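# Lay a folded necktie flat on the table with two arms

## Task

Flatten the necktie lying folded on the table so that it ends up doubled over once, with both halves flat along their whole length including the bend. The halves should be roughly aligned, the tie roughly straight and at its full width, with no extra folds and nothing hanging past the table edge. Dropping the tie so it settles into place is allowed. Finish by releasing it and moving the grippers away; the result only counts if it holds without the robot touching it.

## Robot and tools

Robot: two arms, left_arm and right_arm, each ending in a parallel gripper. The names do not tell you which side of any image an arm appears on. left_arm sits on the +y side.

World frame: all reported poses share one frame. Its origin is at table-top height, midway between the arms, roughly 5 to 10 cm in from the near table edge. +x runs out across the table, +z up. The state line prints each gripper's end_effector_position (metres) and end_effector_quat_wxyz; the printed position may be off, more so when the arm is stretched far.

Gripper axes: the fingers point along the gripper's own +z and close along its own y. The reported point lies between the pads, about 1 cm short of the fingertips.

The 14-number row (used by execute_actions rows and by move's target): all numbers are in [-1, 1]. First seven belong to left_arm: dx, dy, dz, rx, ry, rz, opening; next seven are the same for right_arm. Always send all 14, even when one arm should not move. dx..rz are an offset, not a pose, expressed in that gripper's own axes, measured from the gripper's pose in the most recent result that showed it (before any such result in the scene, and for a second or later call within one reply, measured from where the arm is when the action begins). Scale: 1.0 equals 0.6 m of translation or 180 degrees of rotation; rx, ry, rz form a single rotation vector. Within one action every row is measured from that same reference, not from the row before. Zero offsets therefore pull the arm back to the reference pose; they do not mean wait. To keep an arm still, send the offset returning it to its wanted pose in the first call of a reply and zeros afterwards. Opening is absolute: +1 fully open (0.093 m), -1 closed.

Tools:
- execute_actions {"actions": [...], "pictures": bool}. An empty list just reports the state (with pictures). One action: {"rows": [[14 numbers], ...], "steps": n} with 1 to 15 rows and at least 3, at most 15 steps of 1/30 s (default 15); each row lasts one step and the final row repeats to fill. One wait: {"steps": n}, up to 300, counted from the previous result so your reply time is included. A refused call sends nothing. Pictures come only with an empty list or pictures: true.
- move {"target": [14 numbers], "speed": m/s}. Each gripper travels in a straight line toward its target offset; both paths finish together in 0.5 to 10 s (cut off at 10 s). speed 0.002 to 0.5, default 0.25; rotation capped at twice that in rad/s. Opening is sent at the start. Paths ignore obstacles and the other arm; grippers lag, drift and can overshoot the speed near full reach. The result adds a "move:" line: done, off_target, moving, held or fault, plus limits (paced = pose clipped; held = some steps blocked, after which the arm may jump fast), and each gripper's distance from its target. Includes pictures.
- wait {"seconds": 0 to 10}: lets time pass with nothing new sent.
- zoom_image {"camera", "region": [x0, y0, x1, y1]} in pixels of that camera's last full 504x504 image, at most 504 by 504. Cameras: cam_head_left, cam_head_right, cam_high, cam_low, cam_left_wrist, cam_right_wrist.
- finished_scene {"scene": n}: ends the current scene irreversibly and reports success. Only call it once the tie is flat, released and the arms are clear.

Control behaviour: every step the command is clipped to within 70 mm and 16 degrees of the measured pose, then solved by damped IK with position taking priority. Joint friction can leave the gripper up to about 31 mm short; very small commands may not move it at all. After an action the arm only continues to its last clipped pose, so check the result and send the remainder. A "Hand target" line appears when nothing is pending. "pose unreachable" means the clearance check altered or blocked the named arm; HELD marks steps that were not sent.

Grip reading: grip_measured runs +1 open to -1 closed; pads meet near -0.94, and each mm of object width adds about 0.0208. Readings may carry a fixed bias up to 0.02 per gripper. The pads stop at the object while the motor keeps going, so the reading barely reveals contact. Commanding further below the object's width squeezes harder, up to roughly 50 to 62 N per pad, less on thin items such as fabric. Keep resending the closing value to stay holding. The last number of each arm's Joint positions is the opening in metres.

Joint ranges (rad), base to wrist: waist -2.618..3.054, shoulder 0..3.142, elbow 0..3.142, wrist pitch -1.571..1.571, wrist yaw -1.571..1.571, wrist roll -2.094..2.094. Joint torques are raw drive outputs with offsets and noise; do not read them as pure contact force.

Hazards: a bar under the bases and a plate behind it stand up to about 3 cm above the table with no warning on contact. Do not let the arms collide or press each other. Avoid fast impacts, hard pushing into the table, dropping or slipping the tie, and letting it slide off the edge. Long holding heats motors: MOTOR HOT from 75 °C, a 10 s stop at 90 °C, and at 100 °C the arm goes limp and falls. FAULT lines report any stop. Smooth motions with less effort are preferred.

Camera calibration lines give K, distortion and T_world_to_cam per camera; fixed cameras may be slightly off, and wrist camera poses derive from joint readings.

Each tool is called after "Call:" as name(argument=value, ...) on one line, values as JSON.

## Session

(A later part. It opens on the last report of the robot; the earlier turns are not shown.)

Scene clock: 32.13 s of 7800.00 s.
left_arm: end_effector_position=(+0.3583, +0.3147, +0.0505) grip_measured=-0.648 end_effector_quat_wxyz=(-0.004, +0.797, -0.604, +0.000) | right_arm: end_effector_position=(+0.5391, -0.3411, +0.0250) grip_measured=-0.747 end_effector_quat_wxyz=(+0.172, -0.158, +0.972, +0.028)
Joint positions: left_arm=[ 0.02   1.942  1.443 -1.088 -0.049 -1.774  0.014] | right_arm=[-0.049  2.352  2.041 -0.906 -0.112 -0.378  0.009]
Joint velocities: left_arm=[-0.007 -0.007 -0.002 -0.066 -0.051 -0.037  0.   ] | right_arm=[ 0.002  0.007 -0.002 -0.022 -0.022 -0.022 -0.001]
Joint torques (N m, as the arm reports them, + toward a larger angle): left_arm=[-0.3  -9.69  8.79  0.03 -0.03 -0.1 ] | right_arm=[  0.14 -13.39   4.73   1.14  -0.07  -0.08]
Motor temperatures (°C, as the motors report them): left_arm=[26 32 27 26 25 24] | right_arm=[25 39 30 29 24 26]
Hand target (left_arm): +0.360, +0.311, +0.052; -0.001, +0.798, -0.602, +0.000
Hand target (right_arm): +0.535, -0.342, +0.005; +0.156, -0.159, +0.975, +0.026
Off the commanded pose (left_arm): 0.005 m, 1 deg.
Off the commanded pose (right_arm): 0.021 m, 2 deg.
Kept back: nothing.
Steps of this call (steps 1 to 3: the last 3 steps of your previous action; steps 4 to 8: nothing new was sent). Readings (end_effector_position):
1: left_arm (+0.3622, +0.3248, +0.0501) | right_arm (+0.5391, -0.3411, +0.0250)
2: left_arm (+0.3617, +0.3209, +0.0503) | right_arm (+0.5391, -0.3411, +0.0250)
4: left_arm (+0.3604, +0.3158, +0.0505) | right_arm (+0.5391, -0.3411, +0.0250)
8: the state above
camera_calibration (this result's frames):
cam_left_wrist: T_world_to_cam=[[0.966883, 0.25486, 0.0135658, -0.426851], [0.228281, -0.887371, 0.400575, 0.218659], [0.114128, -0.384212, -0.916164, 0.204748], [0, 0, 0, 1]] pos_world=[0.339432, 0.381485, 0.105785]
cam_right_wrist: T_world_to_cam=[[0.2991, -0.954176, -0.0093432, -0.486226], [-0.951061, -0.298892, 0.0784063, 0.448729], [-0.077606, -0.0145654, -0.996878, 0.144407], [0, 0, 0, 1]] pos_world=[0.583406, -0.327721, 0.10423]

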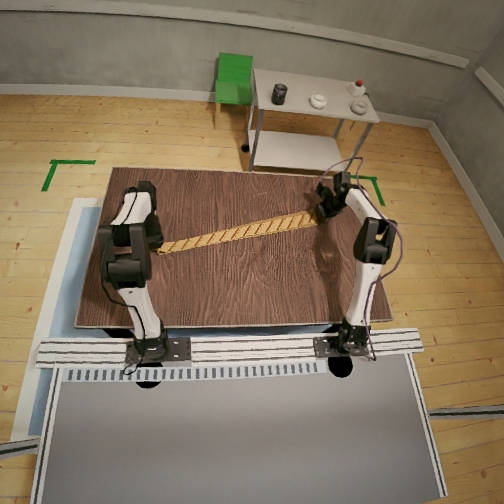

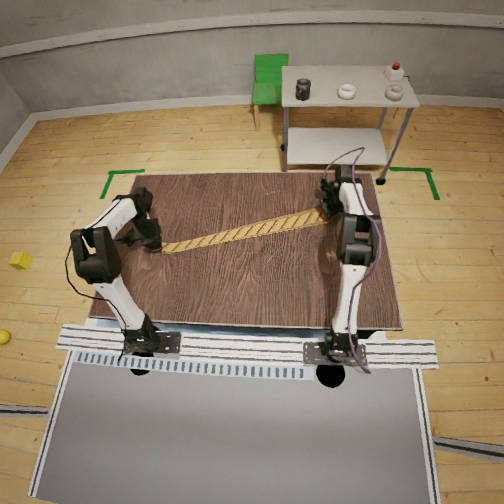

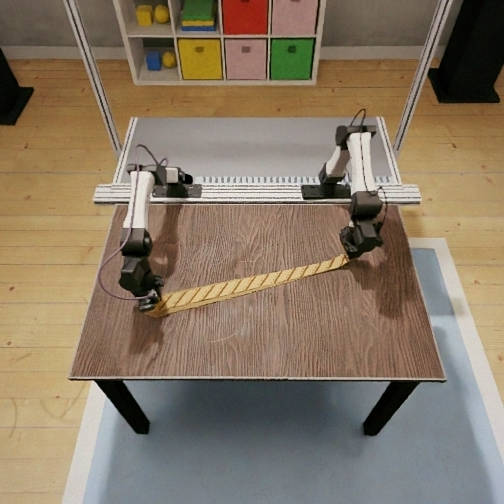

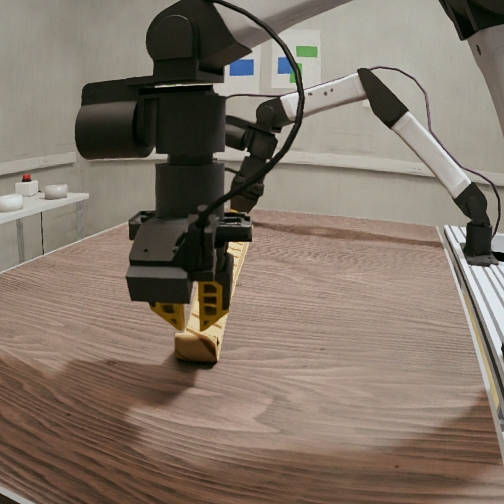

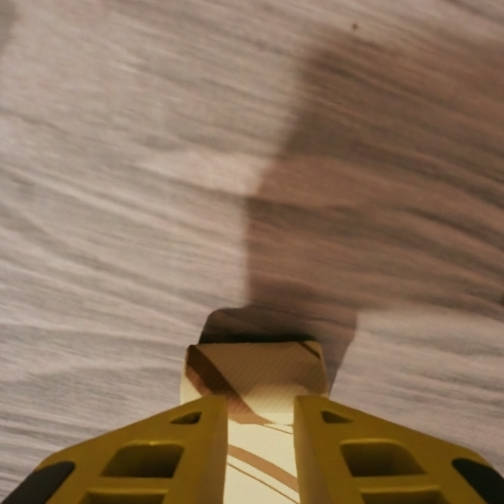

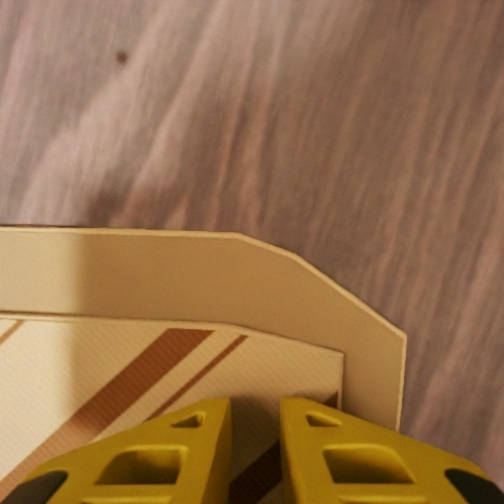

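Call:
zoom_image(camera="cam_low", region=[150, 290, 260, 390])

Call:
zoom_image(camera="cam_high", region=[290, 240, 370, 290])

Region (150, 290, 260, 390) of cam_low's 504x504 image, scaled by 4.582, with more detail than that image has; it fills the top 458 rows of this view, and the rest is white.

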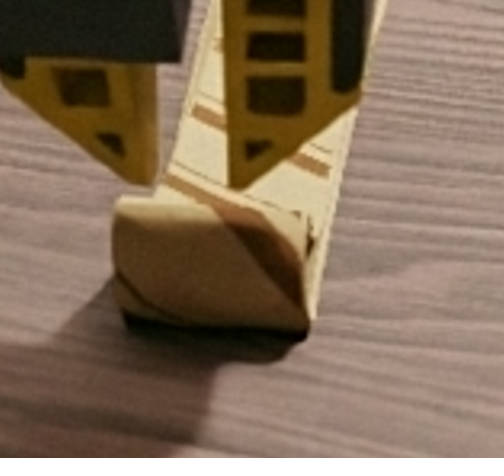

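Region (290, 240, 370, 290) of cam_high's 504x504 image, scaled by 6.300, with more detail than that image has; it fills the top 315 rows of this view, and the rest is white.

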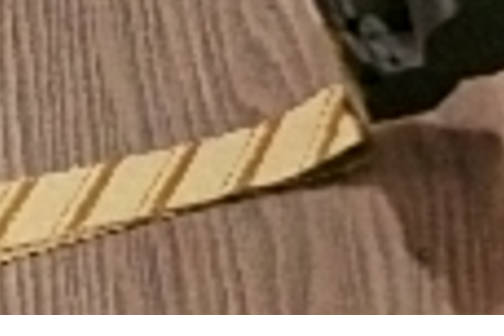

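Call:
execute_actions(actions=[{"rows":[[0.010,0,0,0,0,0,-0.57, 0.018,0,0.030,0,0.01,0,-0.75],[0.018,0,0.002,0,0,0,-0.57, 0.018,0,0.030,0,0.01,0,-0.75],[0.026,0,0.005,0,0,0,-0.57, 0.018,0,0.030,0,0.01,0,-0.75],[0.033,0,0.008,0,0,0,-0.57, 0.018,0,0.030,0,0.01,0,-0.75],[0.039,0,0.011,0,0,0,-0.57, 0.018,0,0.030,0,0.01,0,-0.75],[0.043,0,0.014,0,0,0,-0.57, 0.018,0,0.030,0,0.01,0,-0.75],[0.043,0,0.018,0,0,0,-0.57, 0.018,0,0.030,0,0.01,0,-0.75],[0.043,0,0.022,0,0,0,-0.57, 0.018,0,0.030,0,0.01,0,-0.75],[0.043,0,0.026,0,0,0,-0.57, 0.018,0,0.030,0,0.01,0,-0.75]],"steps":12}])

Call:
execute_actions(actions=[{"steps":7}], pictures=true)

Scene clock: 33.10 s of 7800.00 s.
left_arm: end_effector_position=(+0.3612, +0.2944, +0.0476) grip_measured=-0.572 end_effector_quat_wxyz=(-0.005, +0.794, -0.608, -0.000) | right_arm: end_effector_position=(+0.5391, -0.3411, +0.0250) grip_measured=-0.747 end_effector_quat_wxyz=(+0.172, -0.158, +0.972, +0.028)
Joint positions: left_arm=[-0.037  1.953  1.443 -1.079 -0.049 -1.82   0.018] | right_arm=[-0.049  2.352  2.041 -0.906 -0.112 -0.378  0.009]
Joint velocities: left_arm=[-0.134  0.129  0.017  0.081 -0.022 -0.11  -0.   ] | right_arm=[ 0.002  0.012  0.012  0.051 -0.037 -0.007 -0.   ]
Joint torques (N m, as the arm reports them, + toward a larger angle): left_arm=[ 0.2  -8.86  5.77  0.3  -0.08 -0.12] | right_arm=[  0.12 -13.39   4.72   1.14  -0.07  -0.08]
Motor temperatures (°C, as the motors report them): left_arm=[26 32 27 26 25 24] | right_arm=[25 39 30 30 24 26]
Steps of this call (steps 1 to 20: nothing new was sent; steps 21 to 29: the first 9 steps of this action). Readings (end_effector_position):
21: left_arm (+0.3572, +0.3146, +0.0505) | right_arm (+0.5391, -0.3411, +0.0250)
22: left_arm (+0.3573, +0.3142, +0.0505) | right_arm (+0.5391, -0.3411, +0.0250)
24: left_arm (+0.3576, +0.3106, +0.0507) | right_arm (+0.5391, -0.3411, +0.0250)
28: left_arm (+0.3601, +0.2966, +0.0490) | right_arm (+0.5391, -0.3411, +0.0250)
29: the state above

Scene clock: 33.33 s of 7800.00 s.
left_arm: end_effector_position=(+0.3651, +0.2930, +0.0432) grip_measured=-0.572 end_effector_quat_wxyz=(-0.007, +0.796, -0.605, +0.002) | right_arm: end_effector_position=(+0.5391, -0.3411, +0.0250) grip_measured=-0.747 end_effector_quat_wxyz=(+0.172, -0.158, +0.972, +0.028)
Joint positions: left_arm=[-0.04   1.966  1.443 -1.06  -0.049 -1.832  0.018] | right_arm=[-0.049  2.352  2.041 -0.906 -0.112 -0.378  0.009]
Joint velocities: left_arm=[-0.012 -0.007  0.002  0.051  0.022  0.037 -0.001] | right_arm=[-0.022  0.002 -0.012  0.051  0.022  0.022  0.   ]
Joint torques (N m, as the arm reports them, + toward a larger angle): left_arm=[-0.27 -9.4   5.9   0.3  -0.09 -0.11] | right_arm=[  0.13 -13.38   4.72   1.13  -0.06  -0.07]
Motor temperatures (°C, as the motors report them): left_arm=[26 32 27 26 25 24] | right_arm=[25 39 30 30 24 26]
Hand target (left_arm): +0.365, +0.290, +0.035; -0.005, +0.797, -0.604, +0.000
Hand target (right_arm): +0.535, -0.342, +0.005; +0.156, -0.159, +0.975, +0.026
Off the commanded pose (left_arm): 0.009 m, 0 deg.
Off the commanded pose (right_arm): 0.021 m, 2 deg.
Kept back: nothing.
Steps of this call (steps 1 to 3: the last 3 steps of your previous action; steps 4 to 7: nothing new was sent). Readings (end_effector_position):
1: left_arm (+0.3622, +0.2934, +0.0463) | right_arm (+0.5391, -0.3411, +0.0250)
2: left_arm (+0.3630, +0.2931, +0.0450) | right_arm (+0.5391, -0.3411, +0.0250)
4: left_arm (+0.3641, +0.2930, +0.0434) | right_arm (+0.5391, -0.3411, +0.0250)
7: the state above
camera_calibration (this result's frames):
cam_left_wrist: T_world_to_cam=[[0.9674, 0.252461, 0.0199956, -0.427509], [0.223553, -0.888385, 0.400993, 0.202832], [0.118999, -0.383451, -0.915863, 0.186952], [0, 0, 0, 1]] pos_world=[0.345981, 0.359809, 0.0984362]
cam_right_wrist: T_world_to_cam=[[0.2991, -0.954176, -0.0093432, -0.486226], [-0.951061, -0.298892, 0.0784063, 0.448729], [-0.077606, -0.0145654, -0.996878, 0.144407], [0, 0, 0, 1]] pos_world=[0.583406, -0.327721, 0.10423]

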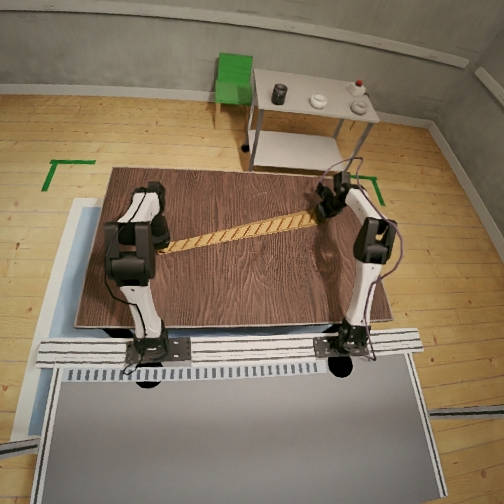

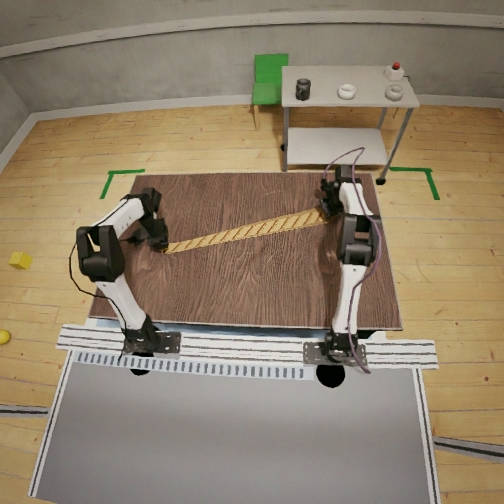

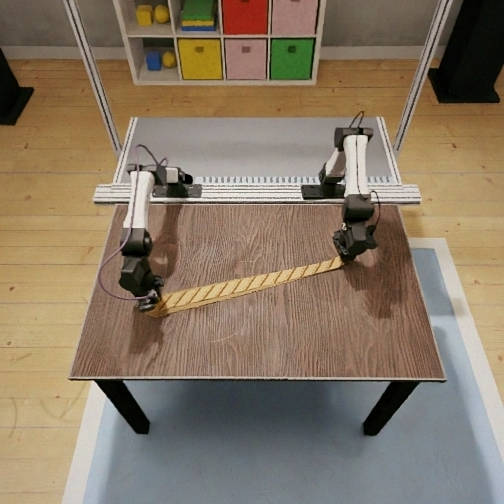

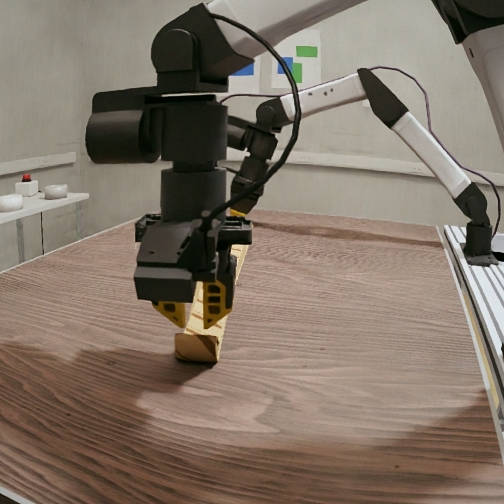

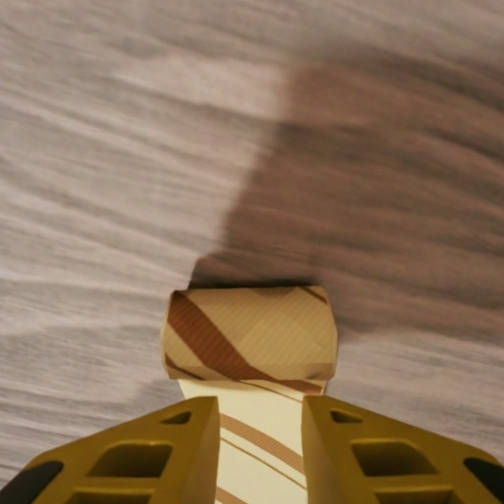

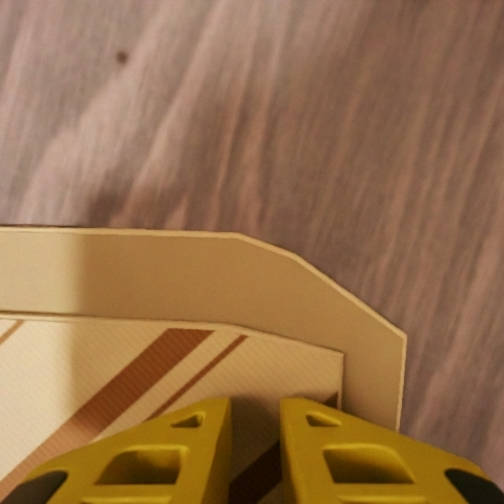

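Call:
execute_actions(actions=[{"rows":[[-0.010,0.003,0.004,0,0,0,-0.57, 0.018,0,0.030,0,0.01,0,-0.75],[-0.016,0.004,0.004,0,0,0,-0.57, 0.018,0,0.030,0,0.01,0,-0.75],[-0.020,0.004,0.004,0,0,0,-0.57, 0.018,0,0.030,0,0.01,0,-0.75],[-0.022,0.004,0.008,0,0,0,-0.57, 0.018,0,0.030,0,0.01,0,-0.75],[-0.022,0.004,0.014,0,0,0,-0.57, 0.018,0,0.030,0,0.01,0,-0.75],[-0.022,0.004,0.019,0,0,0,-0.57, 0.018,0,0.030,0,0.01,0,-0.75],[-0.022,0.004,0.024,0,0,0,-0.57, 0.018,0,0.030,0,0.01,0,-0.75],[-0.023,0.004,0.029,0,0,0,-0.57, 0.018,0,0.030,0,0.01,0,-0.75],[-0.024,0.004,0.033,0,0,0,-0.57, 0.018,0,0.030,0,0.01,0,-0.75],[-0.025,0.004,0.037,0,0,0,-0.57, 0.018,0,0.030,0,0.01,0,-0.75],[-0.026,0.004,0.041,0,0,0,-0.57, 0.018,0,0.030,0,0.01,0,-0.75],[-0.027,0.004,0.044,0,0,0,-0.57, 0.018,0,0.030,0,0.01,0,-0.75]],"steps":14}])

Call:
execute_actions(actions=[{"steps":8}], pictures=true)

Scene clock: 34.03 s of 7800.00 s.
left_arm: end_effector_position=(+0.3554, +0.3051, +0.0283) grip_measured=-0.572 end_effector_quat_wxyz=(-0.001, +0.799, -0.601, -0.004) | right_arm: end_effector_position=(+0.5391, -0.3411, +0.0250) grip_measured=-0.747 end_effector_quat_wxyz=(+0.172, -0.158, +0.972, +0.028)
Joint positions: left_arm=[-0.003  1.962  1.378 -1.015 -0.049 -1.805  0.018] | right_arm=[-0.049  2.352  2.041 -0.906 -0.112 -0.378  0.009]
Joint velocities: left_arm=[ 0.012 -0.007 -0.193  0.183 -0.007  0.139  0.   ] | right_arm=[ 0.007 -0.002 -0.007 -0.051 -0.007  0.037 -0.001]
Joint torques (N m, as the arm reports them, + toward a larger angle): left_arm=[ 0.79 -9.5   5.8   0.29 -0.13  0.05] | right_arm=[  0.13 -13.38   4.71   1.14  -0.07  -0.07]
Motor temperatures (°C, as the motors report them): left_arm=[26 32 27 26 25 24] | right_arm=[25 39 30 30 24 26]
Steps of this call (steps 1 to 10: nothing new was sent; steps 11 to 21: the first 11 steps of this action). Readings (end_effector_position):
11: left_arm (+0.3659, +0.2935, +0.0432) | right_arm (+0.5391, -0.3411, +0.0250)
12: left_arm (+0.3657, +0.2943, +0.0429) | right_arm (+0.5391, -0.3411, +0.0250)
14: left_arm (+0.3630, +0.2981, +0.0412) | right_arm (+0.5391, -0.3411, +0.0250)
18: left_arm (+0.3576, +0.3045, +0.0338) | right_arm (+0.5391, -0.3411, +0.0250)
21: the state above

Scene clock: 34.30 s of 7800.00 s.
left_arm: end_effector_position=(+0.3582, +0.3062, +0.0245) grip_measured=-0.572 end_effector_quat_wxyz=(-0.007, +0.798, -0.603, +0.003) | right_arm: end_effector_position=(+0.5391, -0.3411, +0.0250) grip_measured=-0.747 end_effector_quat_wxyz=(+0.172, -0.158, +0.972, +0.028)
Joint positions: left_arm=[-0.     1.962  1.362 -0.982 -0.049 -1.796  0.018] | right_arm=[-0.049  2.352  2.041 -0.906 -0.112 -0.378  0.009]
Joint velocities: left_arm=[ 0.002  0.007 -0.007  0.095 -0.022  0.066  0.001] | right_arm=[-0.012 -0.007 -0.002 -0.007  0.095  0.007 -0.001]
Joint torques (N m, as the arm reports them, + toward a larger angle): left_arm=[ 0.67 -9.31  5.66  0.32 -0.09  0.02] | right_arm=[  0.12 -13.37   4.71   1.14  -0.06  -0.08]
Motor temperatures (°C, as the motors report them): left_arm=[26 32 27 26 25 24] | right_arm=[25 39 30 30 24 26]
Hand target (left_arm): +0.358, +0.308, +0.017; -0.006, +0.796, -0.605, +0.002
Hand target (right_arm): +0.535, -0.342, +0.005; +0.156, -0.159, +0.975, +0.026
Off the commanded pose (left_arm): 0.008 m, 0 deg.
Off the commanded pose (right_arm): 0.021 m, 2 deg.
Kept back: nothing.
Steps of this call (steps 1 to 3: the last 3 steps of your previous action; steps 4 to 8: nothing new was sent). Readings (end_effector_position):
1: left_arm (+0.3552, +0.3053, +0.0268) | right_arm (+0.5391, -0.3411, +0.0250)
2: left_arm (+0.3551, +0.3055, +0.0257) | right_arm (+0.5391, -0.3411, +0.0250)
4: left_arm (+0.3557, +0.3059, +0.0246) | right_arm (+0.5391, -0.3411, +0.0250)
8: the state above
camera_calibration (this result's frames):
cam_left_wrist: T_world_to_cam=[[0.966324, 0.256568, 0.0197771, -0.42467], [0.227303, -0.887073, 0.401789, 0.221783], [0.12063, -0.383763, -0.915519, 0.175185], [0, 0, 0, 1]] pos_world=[0.338824, 0.372924, 0.0796739]
cam_right_wrist: T_world_to_cam=[[0.2991, -0.954176, -0.0093432, -0.486226], [-0.951061, -0.298892, 0.0784063, 0.448729], [-0.077606, -0.0145654, -0.996878, 0.144407], [0, 0, 0, 1]] pos_world=[0.583406, -0.327721, 0.10423]

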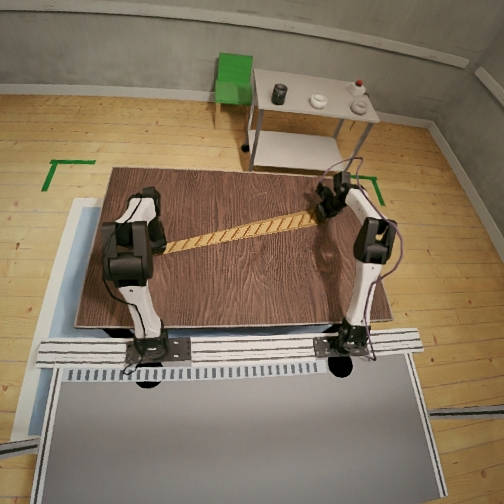

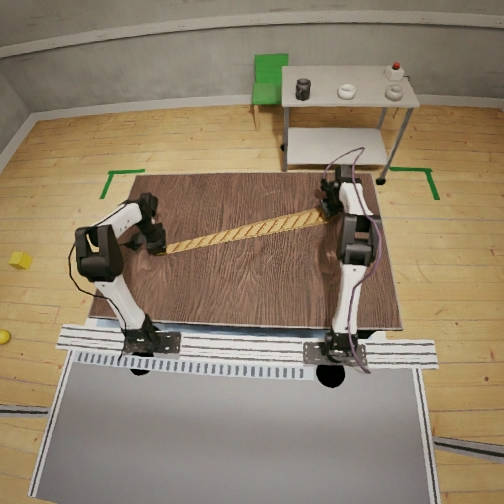

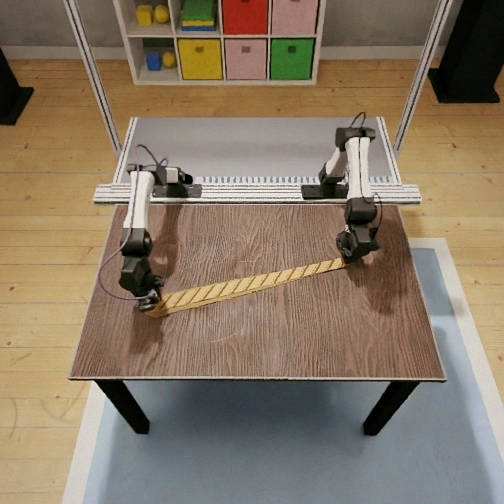

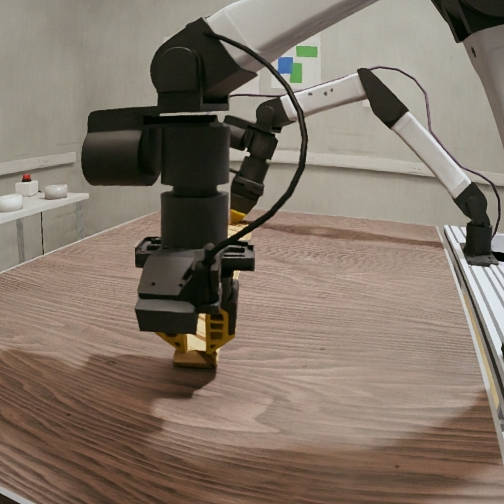

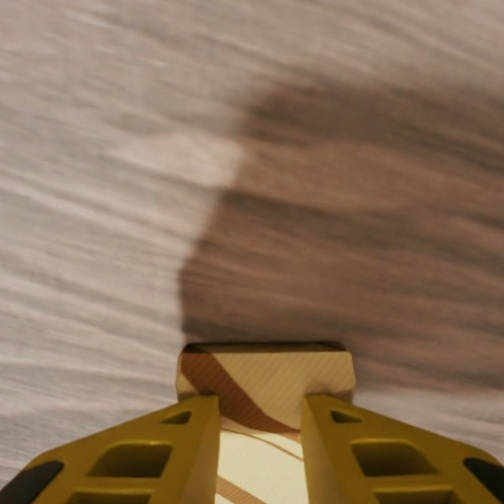

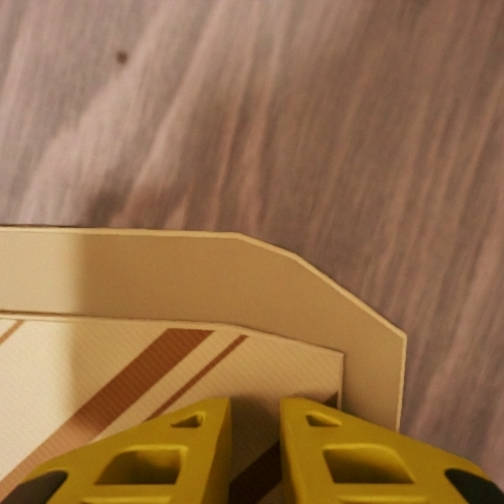

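Call:
execute_actions(actions=[{"rows":[[-0.005,0,0.017,0,0,0,-0.57, 0.018,0,0.030,0,0.01,0,-0.75],[-0.007,0,0.021,0,0,0,-0.57, 0.018,0,0.030,0,0.01,0,-0.75],[-0.009,0,0.025,0,0,0,-0.57, 0.018,0,0.030,0,0.01,0,-0.75],[-0.010,0,0.029,0,0,0,-0.57, 0.018,0,0.030,0,0.01,0,-0.75],[-0.010,0,0.033,0,0,0,-0.57, 0.018,0,0.030,0,0.01,0,-0.75],[-0.010,0,0.038,0,0,0,-0.57, 0.018,0,0.030,0,0.01,0,-0.75],[-0.010,0,0.043,0,0,0,-0.57, 0.018,0,0.030,0,0.01,0,-0.75],[-0.010,0,0.048,0,0,0,-0.57, 0.018,0,0.030,0,0.01,0,-0.75],[-0.010,0,0.052,0,0,0,-0.57, 0.018,0,0.030,0,0.01,0,-0.75]],"steps":12}])

Call:
execute_actions(actions=[{"steps":8}], pictures=true)

Scene clock: 34.80 s of 7800.00 s.
left_arm: end_effector_position=(+0.3564, +0.3103, +0.0137) grip_measured=-0.572 end_effector_quat_wxyz=(-0.007, +0.799, -0.601, +0.005) | right_arm: end_effector_position=(+0.5391, -0.3411, +0.0250) grip_measured=-0.747 end_effector_quat_wxyz=(+0.172, -0.158, +0.972, +0.028)
Joint positions: left_arm=[ 0.014  1.966  1.323 -0.933 -0.047 -1.787  0.018] | right_arm=[-0.049  2.352  2.041 -0.906 -0.112 -0.378  0.009]
Joint velocities: left_arm=[-0.017 -0.007 -0.017 -0.007  0.037  0.022  0.   ] | right_arm=[ 0.002 -0.007  0.007  0.007 -0.037 -0.022 -0.   ]
Joint torques (N m, as the arm reports them, + toward a larger angle): left_arm=[ 0.78 -7.48  3.65  0.79 -0.09  0.01] | right_arm=[  0.12 -13.37   4.73   1.14  -0.07  -0.07]
Motor temperatures (°C, as the motors report them): left_arm=[26 32 27 26 25 24] | right_arm=[25 39 30 30 24 26]
Steps of this call (steps 1 to 6: nothing new was sent; steps 7 to 15: the first 9 steps of this action). Readings (end_effector_position):
7: left_arm (+0.3597, +0.3062, +0.0241) | right_arm (+0.5391, -0.3411, +0.0250)
8: left_arm (+0.3596, +0.3065, +0.0232) | right_arm (+0.5391, -0.3411, +0.0250)
10: left_arm (+0.3584, +0.3078, +0.0202) | right_arm (+0.5391, -0.3411, +0.0250)
14: left_arm (+0.3563, +0.3103, +0.0137) | right_arm (+0.5391, -0.3411, +0.0250)
15: the state above

Scene clock: 35.07 s of 7800.00 s.
left_arm: end_effector_position=(+0.3564, +0.3103, +0.0137) grip_measured=-0.572 end_effector_quat_wxyz=(-0.007, +0.798, -0.602, +0.005) | right_arm: end_effector_position=(+0.5391, -0.3411, +0.0250) grip_measured=-0.747 end_effector_quat_wxyz=(+0.172, -0.158, +0.972, +0.028)
Joint positions: left_arm=[ 0.014  1.966  1.323 -0.933 -0.047 -1.785  0.018] | right_arm=[-0.049  2.352  2.041 -0.906 -0.112 -0.378  0.009]
Joint velocities: left_arm=[-0.002 -0.002 -0.002 -0.066  0.022  0.051  0.001] | right_arm=[-0.012 -0.012 -0.017 -0.051 -0.007  0.022 -0.   ]
Joint torques (N m, as the arm reports them, + toward a larger angle): left_arm=[ 0.71 -7.49  3.68  0.81 -0.11  0.01] | right_arm=[  0.13 -13.39   4.72   1.14  -0.07  -0.08]
Motor temperatures (°C, as the motors report them): left_arm=[26 32 27 26 25 24] | right_arm=[25 39 30 30 24 26]
Hand target (left_arm): +0.356, +0.312, -0.006; -0.006, +0.798, -0.603, +0.002
Hand target (right_arm): +0.535, -0.342, +0.005; +0.156, -0.159, +0.975, +0.026
Off the commanded pose (left_arm): 0.020 m, 0 deg.
Off the commanded pose (right_arm): 0.021 m, 2 deg.
Kept back: nothing.
Steps of this call (steps 1 to 3: the last 3 steps of your previous action; steps 4 to 8: nothing new was sent). Readings (end_effector_position):
1: left_arm (+0.3564, +0.3103, +0.0137) | right_arm (+0.5391, -0.3411, +0.0250)
2: left_arm (+0.3564, +0.3103, +0.0137) | right_arm (+0.5391, -0.3411, +0.0250)
4: left_arm (+0.3564, +0.3103, +0.0137) | right_arm (+0.5391, -0.3411, +0.0250)
8: the state above
camera_calibration (this result's frames):
cam_left_wrist: T_world_to_cam=[[0.965483, 0.259364, 0.0239351, -0.424358], [0.227905, -0.885702, 0.404464, 0.229502], [0.126103, -0.385048, -0.914241, 0.165557], [0, 0, 0, 1]] pos_world=[0.336528, 0.377081, 0.0686909]
cam_right_wrist: T_world_to_cam=[[0.2991, -0.954176, -0.0093432, -0.486226], [-0.951061, -0.298892, 0.0784063, 0.448729], [-0.077606, -0.0145654, -0.996878, 0.144407], [0, 0, 0, 1]] pos_world=[0.583406, -0.327721, 0.10423]

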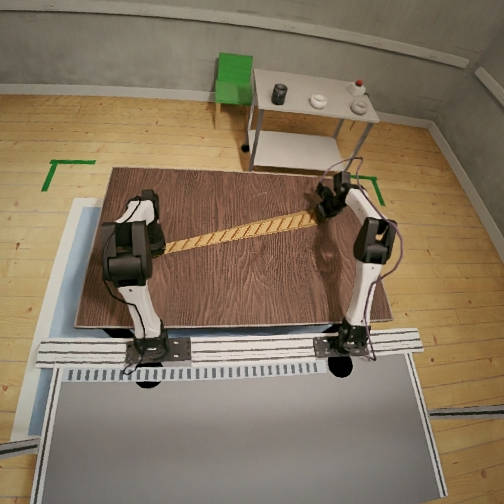

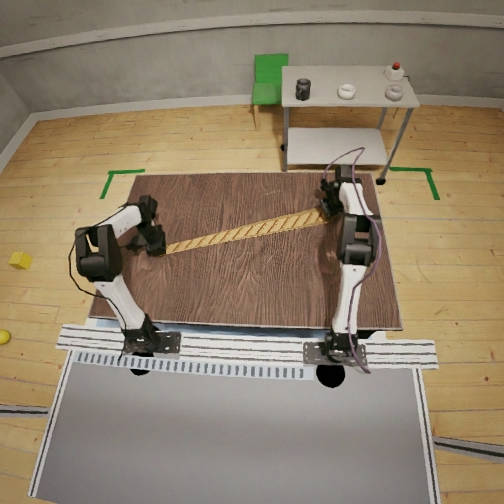

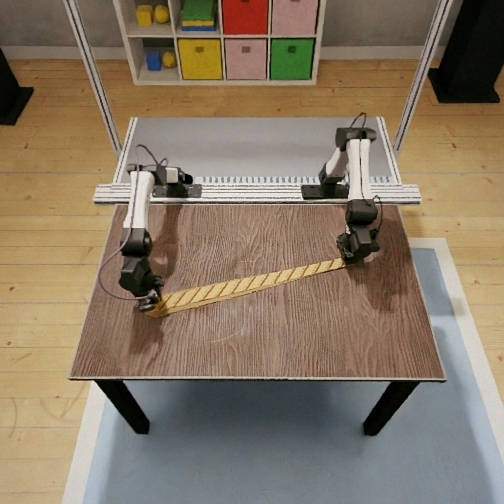

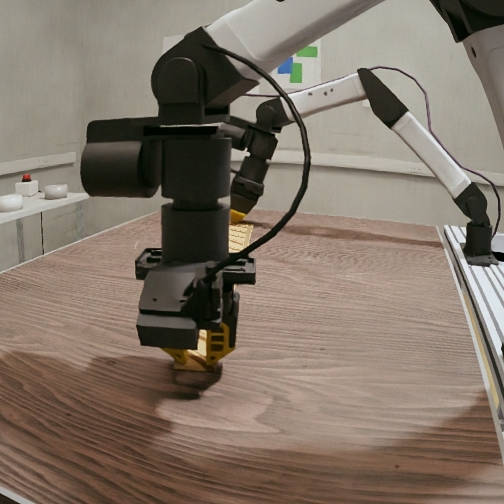

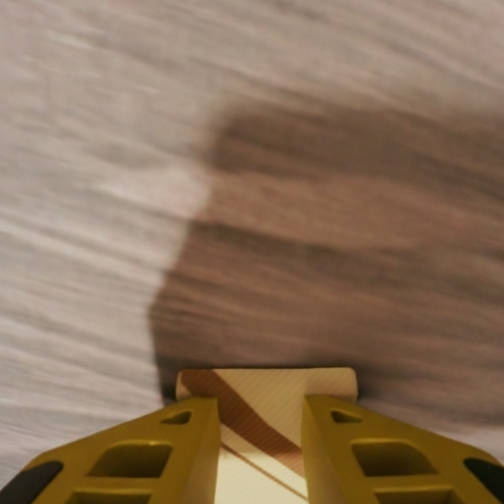

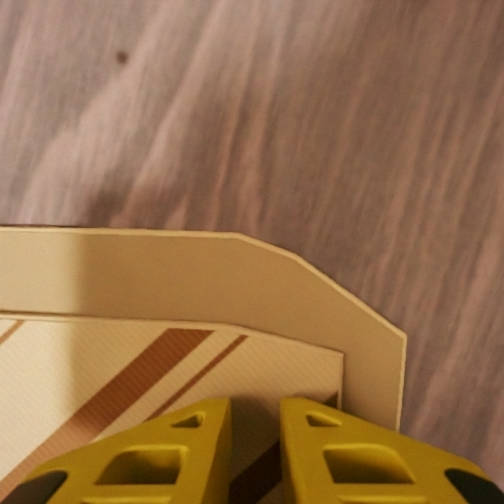

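Call:
execute_actions(actions=[{"rows":[[0,0,0.015,0,0,0,-0.57, 0.018,0,0.030,0,0.01,0,-0.75],[0,0,-0.002,0,0,0,-0.57, 0.018,0,0.030,0,0.01,0,-0.75],[0,0,-0.014,0,0,0,-0.57, 0.018,0,0.030,0,0.01,0,-0.75],[-0.002,0,-0.024,0,0,0,-0.57, 0.018,0,0.030,0,0.01,0,-0.75],[-0.005,0,-0.030,0,0,0,-0.57, 0.018,0,0.030,0,0.01,0,-0.75],[-0.009,0,-0.032,0,0,0,-0.57, 0.018,0,0.030,0,0.01,0,-0.75],[-0.013,0,-0.032,0,0,0,-0.57, 0.018,0,0.030,0,0.01,0,-0.75],[-0.016,0,-0.032,0,0,0,-0.57, 0.018,0,0.030,0,0.01,0,-0.75]],"steps":11}])

Call:
execute_actions(actions=[{"steps":8}], pictures=true)

Scene clock: 35.53 s of 7800.00 s.
left_arm: end_effector_position=(+0.3540, +0.3126, +0.0220) grip_measured=-0.572 end_effector_quat_wxyz=(-0.005, +0.798, -0.602, +0.003) | right_arm: end_effector_position=(+0.5391, -0.3411, +0.0250) grip_measured=-0.747 end_effector_quat_wxyz=(+0.172, -0.158, +0.972, +0.028)
Joint positions: left_arm=[ 0.02   1.952  1.339 -0.969 -0.047 -1.779  0.018] | right_arm=[-0.049  2.352  2.041 -0.906 -0.112 -0.378  0.009]
Joint velocities: left_arm=[ 0.12  -0.139  0.027 -0.168  0.037  0.11  -0.001] | right_arm=[ 0.002 -0.007  0.017  0.051 -0.051 -0.022  0.001]
Joint torques (N m, as the arm reports them, + toward a larger angle): left_arm=[  1.07 -11.19   8.66   0.02  -0.07   0.04] | right_arm=[  0.12 -13.38   4.73   1.14  -0.07  -0.08]
Motor temperatures (°C, as the motors report them): left_arm=[26 32 27 26 25 24] | right_arm=[25 40 30 30 24 26]
Steps of this call (steps 1 to 6: nothing new was sent; steps 7 to 14: the first 8 steps of this action). Readings (end_effector_position):
7: left_arm (+0.3564, +0.3103, +0.0137) | right_arm (+0.5391, -0.3411, +0.0250)
8: left_arm (+0.3561, +0.3103, +0.0145) | right_arm (+0.5391, -0.3411, +0.0250)
10: left_arm (+0.3557, +0.3104, +0.0163) | right_arm (+0.5391, -0.3411, +0.0250)
14: the state above

Scene clock: 35.80 s of 7800.00 s.
left_arm: end_effector_position=(+0.3512, +0.3185, +0.0258) grip_measured=-0.572 end_effector_quat_wxyz=(-0.004, +0.801, -0.599, +0.001) | right_arm: end_effector_position=(+0.5391, -0.3411, +0.0250) grip_measured=-0.747 end_effector_quat_wxyz=(+0.172, -0.158, +0.972, +0.028)
Joint positions: left_arm=[ 0.037  1.943  1.343 -0.987 -0.047 -1.769  0.018] | right_arm=[-0.049  2.352  2.041 -0.906 -0.112 -0.378  0.009]
Joint velocities: left_arm=[-0.002 -0.017 -0.002 -0.066  0.037 -0.037  0.001] | right_arm=[ 0.012  0.002  0.002 -0.051 -0.022  0.066 -0.   ]
Joint torques (N m, as the arm reports them, + toward a larger angle): left_arm=[  0.38 -10.93   8.53   0.04  -0.08   0.05] | right_arm=[  0.11 -13.39   4.73   1.14  -0.07  -0.08]
Motor temperatures (°C, as the motors report them): left_arm=[26 32 27 26 25 24] | right_arm=[25 40 30 30 24 26]
Hand target (left_arm): +0.354, +0.320, +0.033; -0.008, +0.798, -0.602, +0.005
Hand target (right_arm): +0.535, -0.342, +0.005; +0.156, -0.159, +0.975, +0.026
Off the commanded pose (left_arm): 0.008 m, 1 deg.
Off the commanded pose (right_arm): 0.021 m, 2 deg.
Kept back: nothing.
Steps of this call (steps 1 to 3: the last 3 steps of your previous action; steps 4 to 8: nothing new was sent). Readings (end_effector_position):
1: left_arm (+0.3535, +0.3143, +0.0235) | right_arm (+0.5391, -0.3411, +0.0250)
2: left_arm (+0.3532, +0.3159, +0.0247) | right_arm (+0.5391, -0.3411, +0.0250)
4: left_arm (+0.3524, +0.3180, +0.0258) | right_arm (+0.5391, -0.3411, +0.0250)
8: the state above
camera_calibration (this result's frames):
cam_left_wrist: T_world_to_cam=[[0.9639, 0.265943, 0.0131171, -0.423009], [0.23832, -0.883655, 0.402936, 0.22877], [0.118749, -0.385264, -0.915134, 0.183091], [0, 0, 0, 1]] pos_world=[0.331476, 0.385188, 0.080922]
cam_right_wrist: T_world_to_cam=[[0.2991, -0.954176, -0.0093432, -0.486226], [-0.951061, -0.298892, 0.0784063, 0.448729], [-0.077606, -0.0145654, -0.996878, 0.144407], [0, 0, 0, 1]] pos_world=[0.583406, -0.327721, 0.10423]

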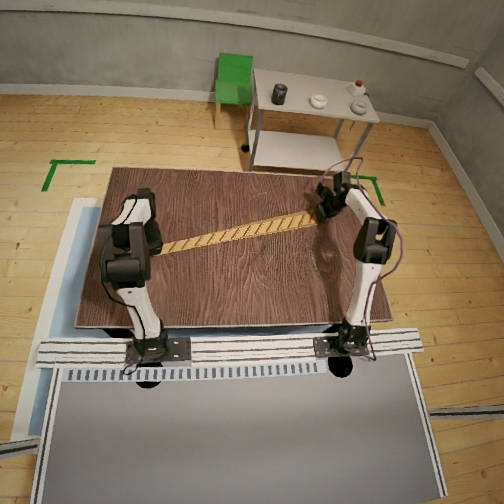

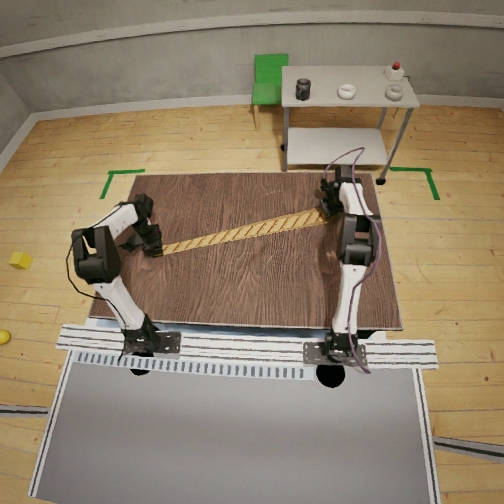

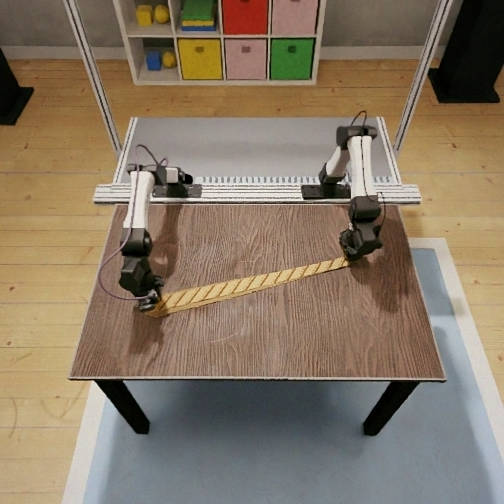

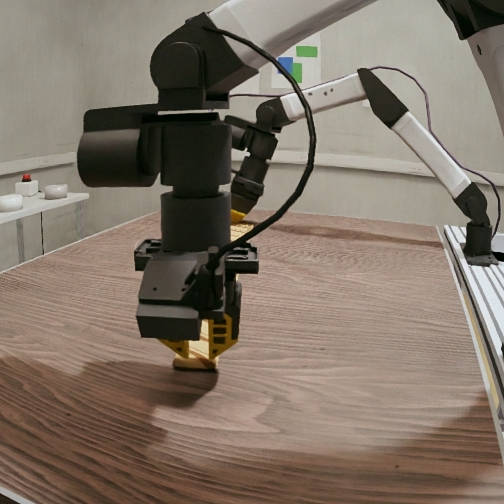

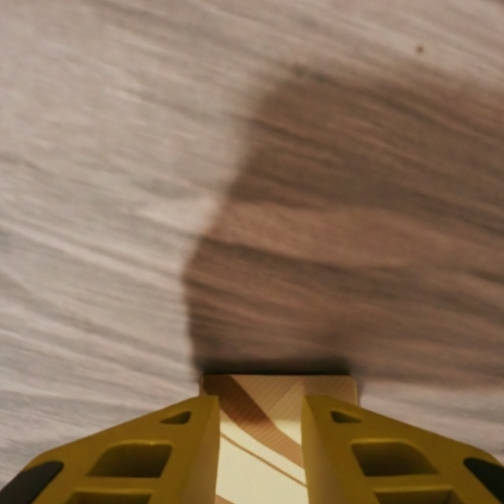

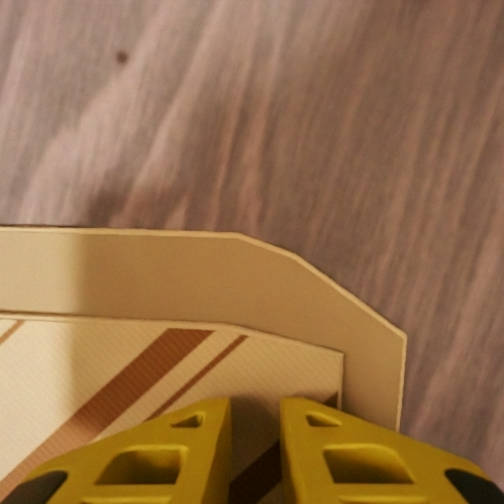

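Call:
execute_actions(actions=[{"rows":[[0.003,-0.008,0.000,0,0,0,-0.6, 0.018,0,0.030,0,0.01,0,-0.75],[0.005,-0.012,0.006,0,0,0,-0.6, 0.018,0,0.030,0,0.01,0,-0.75],[0.006,-0.014,0.012,0,0,0,-0.6, 0.018,0,0.030,0,0.01,0,-0.75],[0.006,-0.014,0.017,0,0,0,-0.6, 0.018,0,0.030,0,0.01,0,-0.75],[0.006,-0.014,0.022,0,0,0,-0.6, 0.018,0,0.030,0,0.01,0,-0.75],[0.006,-0.013,0.027,0,0,0,-0.6, 0.018,0,0.030,0,0.01,0,-0.75],[0.006,-0.012,0.032,0,0,0,-0.6, 0.018,0,0.030,0,0.01,0,-0.75],[0.006,-0.011,0.037,0,0,0,-0.6, 0.018,0,0.030,0,0.01,0,-0.75],[0.006,-0.010,0.042,0,0,0,-0.6, 0.018,0,0.030,0,0.01,0,-0.75],[0.006,-0.010,0.047,0,0,0,-0.6, 0.018,0,0.030,0,0.01,0,-0.75],[0.006,-0.010,0.052,0,0,0,-0.6, 0.018,0,0.030,0,0.01,0,-0.75],[0.006,-0.010,0.056,0,0,0,-0.6, 0.018,0,0.030,0,0.01,0,-0.75]],"steps":15}])

Call:
execute_actions(actions=[{"steps":6}], pictures=true)

Scene clock: 36.50 s of 7800.00 s.
left_arm: end_effector_position=(+0.3558, +0.3183, +0.0124) grip_measured=-0.598 end_effector_quat_wxyz=(-0.002, +0.800, -0.600, -0.001) | right_arm: end_effector_position=(+0.5391, -0.3411, +0.0250) grip_measured=-0.747 end_effector_quat_wxyz=(+0.172, -0.158, +0.972, +0.028)
Joint positions: left_arm=[ 0.037  1.981  1.34  -0.95  -0.047 -1.768  0.016] | right_arm=[-0.049  2.352  2.041 -0.906 -0.112 -0.378  0.009]
Joint velocities: left_arm=[-0.007 -0.002 -0.076  0.066 -0.066  0.007  0.001] | right_arm=[-0.007 -0.007  0.007 -0.007 -0.007 -0.022 -0.   ]
Joint torques (N m, as the arm reports them, + toward a larger angle): left_arm=[ 0.09 -7.78  3.77  0.75 -0.09 -0.1 ] | right_arm=[  0.12 -13.38   4.73   1.14  -0.07  -0.07]
Motor temperatures (°C, as the motors report them): left_arm=[26 33 28 26 25 24] | right_arm=[25 40 30 30 24 26]
Steps of this call (steps 1 to 9: nothing new was sent; steps 10 to 21: the first 12 steps of this action). Readings (end_effector_position):
10: left_arm (+0.3505, +0.3184, +0.0258) | right_arm (+0.5391, -0.3411, +0.0250)
11: left_arm (+0.3508, +0.3184, +0.0255) | right_arm (+0.5391, -0.3411, +0.0250)
13: left_arm (+0.3527, +0.3185, +0.0235) | right_arm (+0.5391, -0.3411, +0.0250)
17: left_arm (+0.3555, +0.3184, +0.0157) | right_arm (+0.5391, -0.3411, +0.0250)
21: the state above

Scene clock: 36.70 s of 7800.00 s.
left_arm: end_effector_position=(+0.3557, +0.3183, +0.0122) grip_measured=-0.598 end_effector_quat_wxyz=(-0.002, +0.800, -0.600, -0.001) | right_arm: end_effector_position=(+0.5391, -0.3411, +0.0250) grip_measured=-0.747 end_effector_quat_wxyz=(+0.172, -0.158, +0.972, +0.028)
Joint positions: left_arm=[ 0.037  1.981  1.339 -0.949 -0.047 -1.768  0.016] | right_arm=[-0.049  2.352  2.041 -0.906 -0.112 -0.378  0.009]
Joint velocities: left_arm=[ 0.002 -0.007 -0.012 -0.007  0.007  0.066 -0.   ] | right_arm=[-0.007 -0.007 -0.007 -0.022 -0.125 -0.081 -0.001]
Joint torques (N m, as the arm reports them, + toward a larger angle): left_arm=[ 0.03 -7.85  3.42  0.85 -0.08 -0.1 ] | right_arm=[  0.13 -13.39   4.73   1.13  -0.07  -0.08]
Motor temperatures (°C, as the motors report them): left_arm=[26 33 28 26 25 24] | right_arm=[25 40 30 30 24 26]
Hand target (left_arm): +0.357, +0.316, -0.007; -0.003, +0.801, -0.599, +0.000
Hand target (right_arm): +0.535, -0.342, +0.005; +0.156, -0.159, +0.975, +0.026
Off the commanded pose (left_arm): 0.020 m, 0 deg.
Off the commanded pose (right_arm): 0.021 m, 2 deg.
Kept back: nothing.
Steps of this call (steps 1 to 3: the last 3 steps of your previous action; steps 4 to 6: nothing new was sent). Readings (end_effector_position):
1: left_arm (+0.3557, +0.3183, +0.0122) | right_arm (+0.5391, -0.3411, +0.0250)
2: left_arm (+0.3557, +0.3183, +0.0122) | right_arm (+0.5391, -0.3411, +0.0250)
4: left_arm (+0.3557, +0.3183, +0.0122) | right_arm (+0.5391, -0.3411, +0.0250)
6: the state above
camera_calibration (this result's frames):
cam_left_wrist: T_world_to_cam=[[0.964406, 0.264286, 0.00861389, -0.426773], [0.238634, -0.883908, 0.402194, 0.232982], [0.113908, -0.385823, -0.915514, 0.171908], [0, 0, 0, 1]] pos_world=[0.336403, 0.38505, 0.0673563]
cam_right_wrist: T_world_to_cam=[[0.2991, -0.954176, -0.0093432, -0.486226], [-0.951061, -0.298892, 0.0784063, 0.448729], [-0.077606, -0.0145654, -0.996878, 0.144407], [0, 0, 0, 1]] pos_world=[0.583406, -0.327721, 0.10423]

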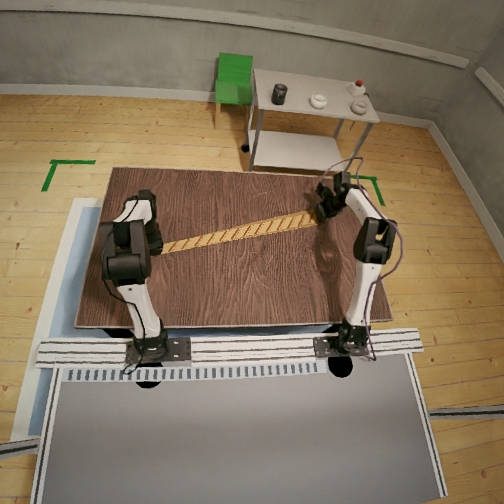

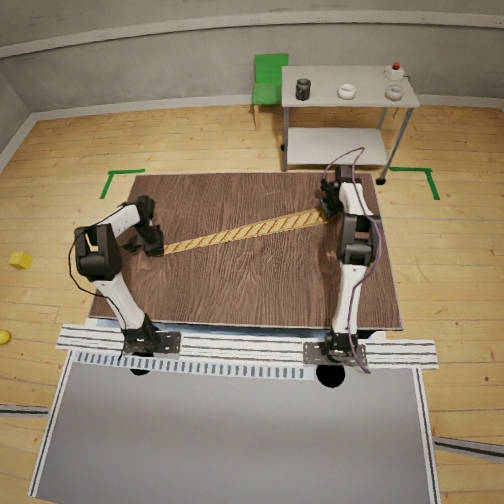

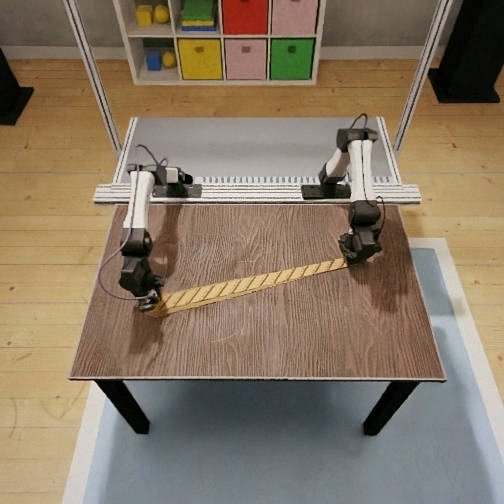

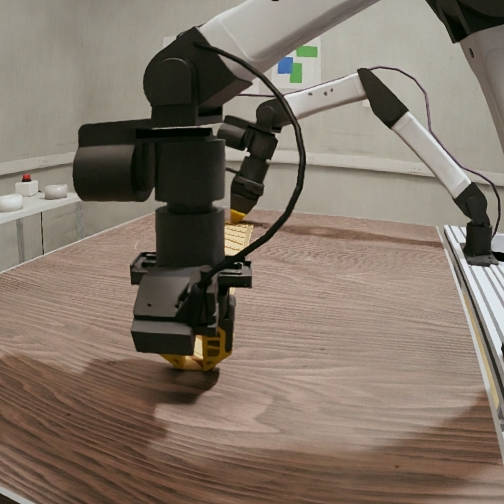

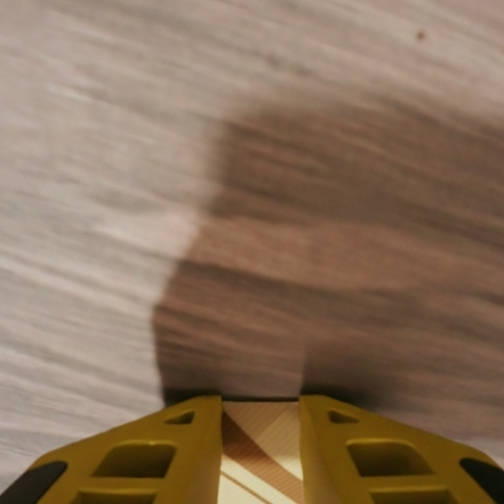

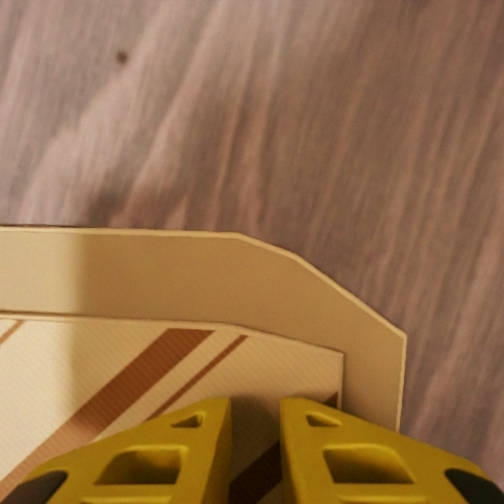

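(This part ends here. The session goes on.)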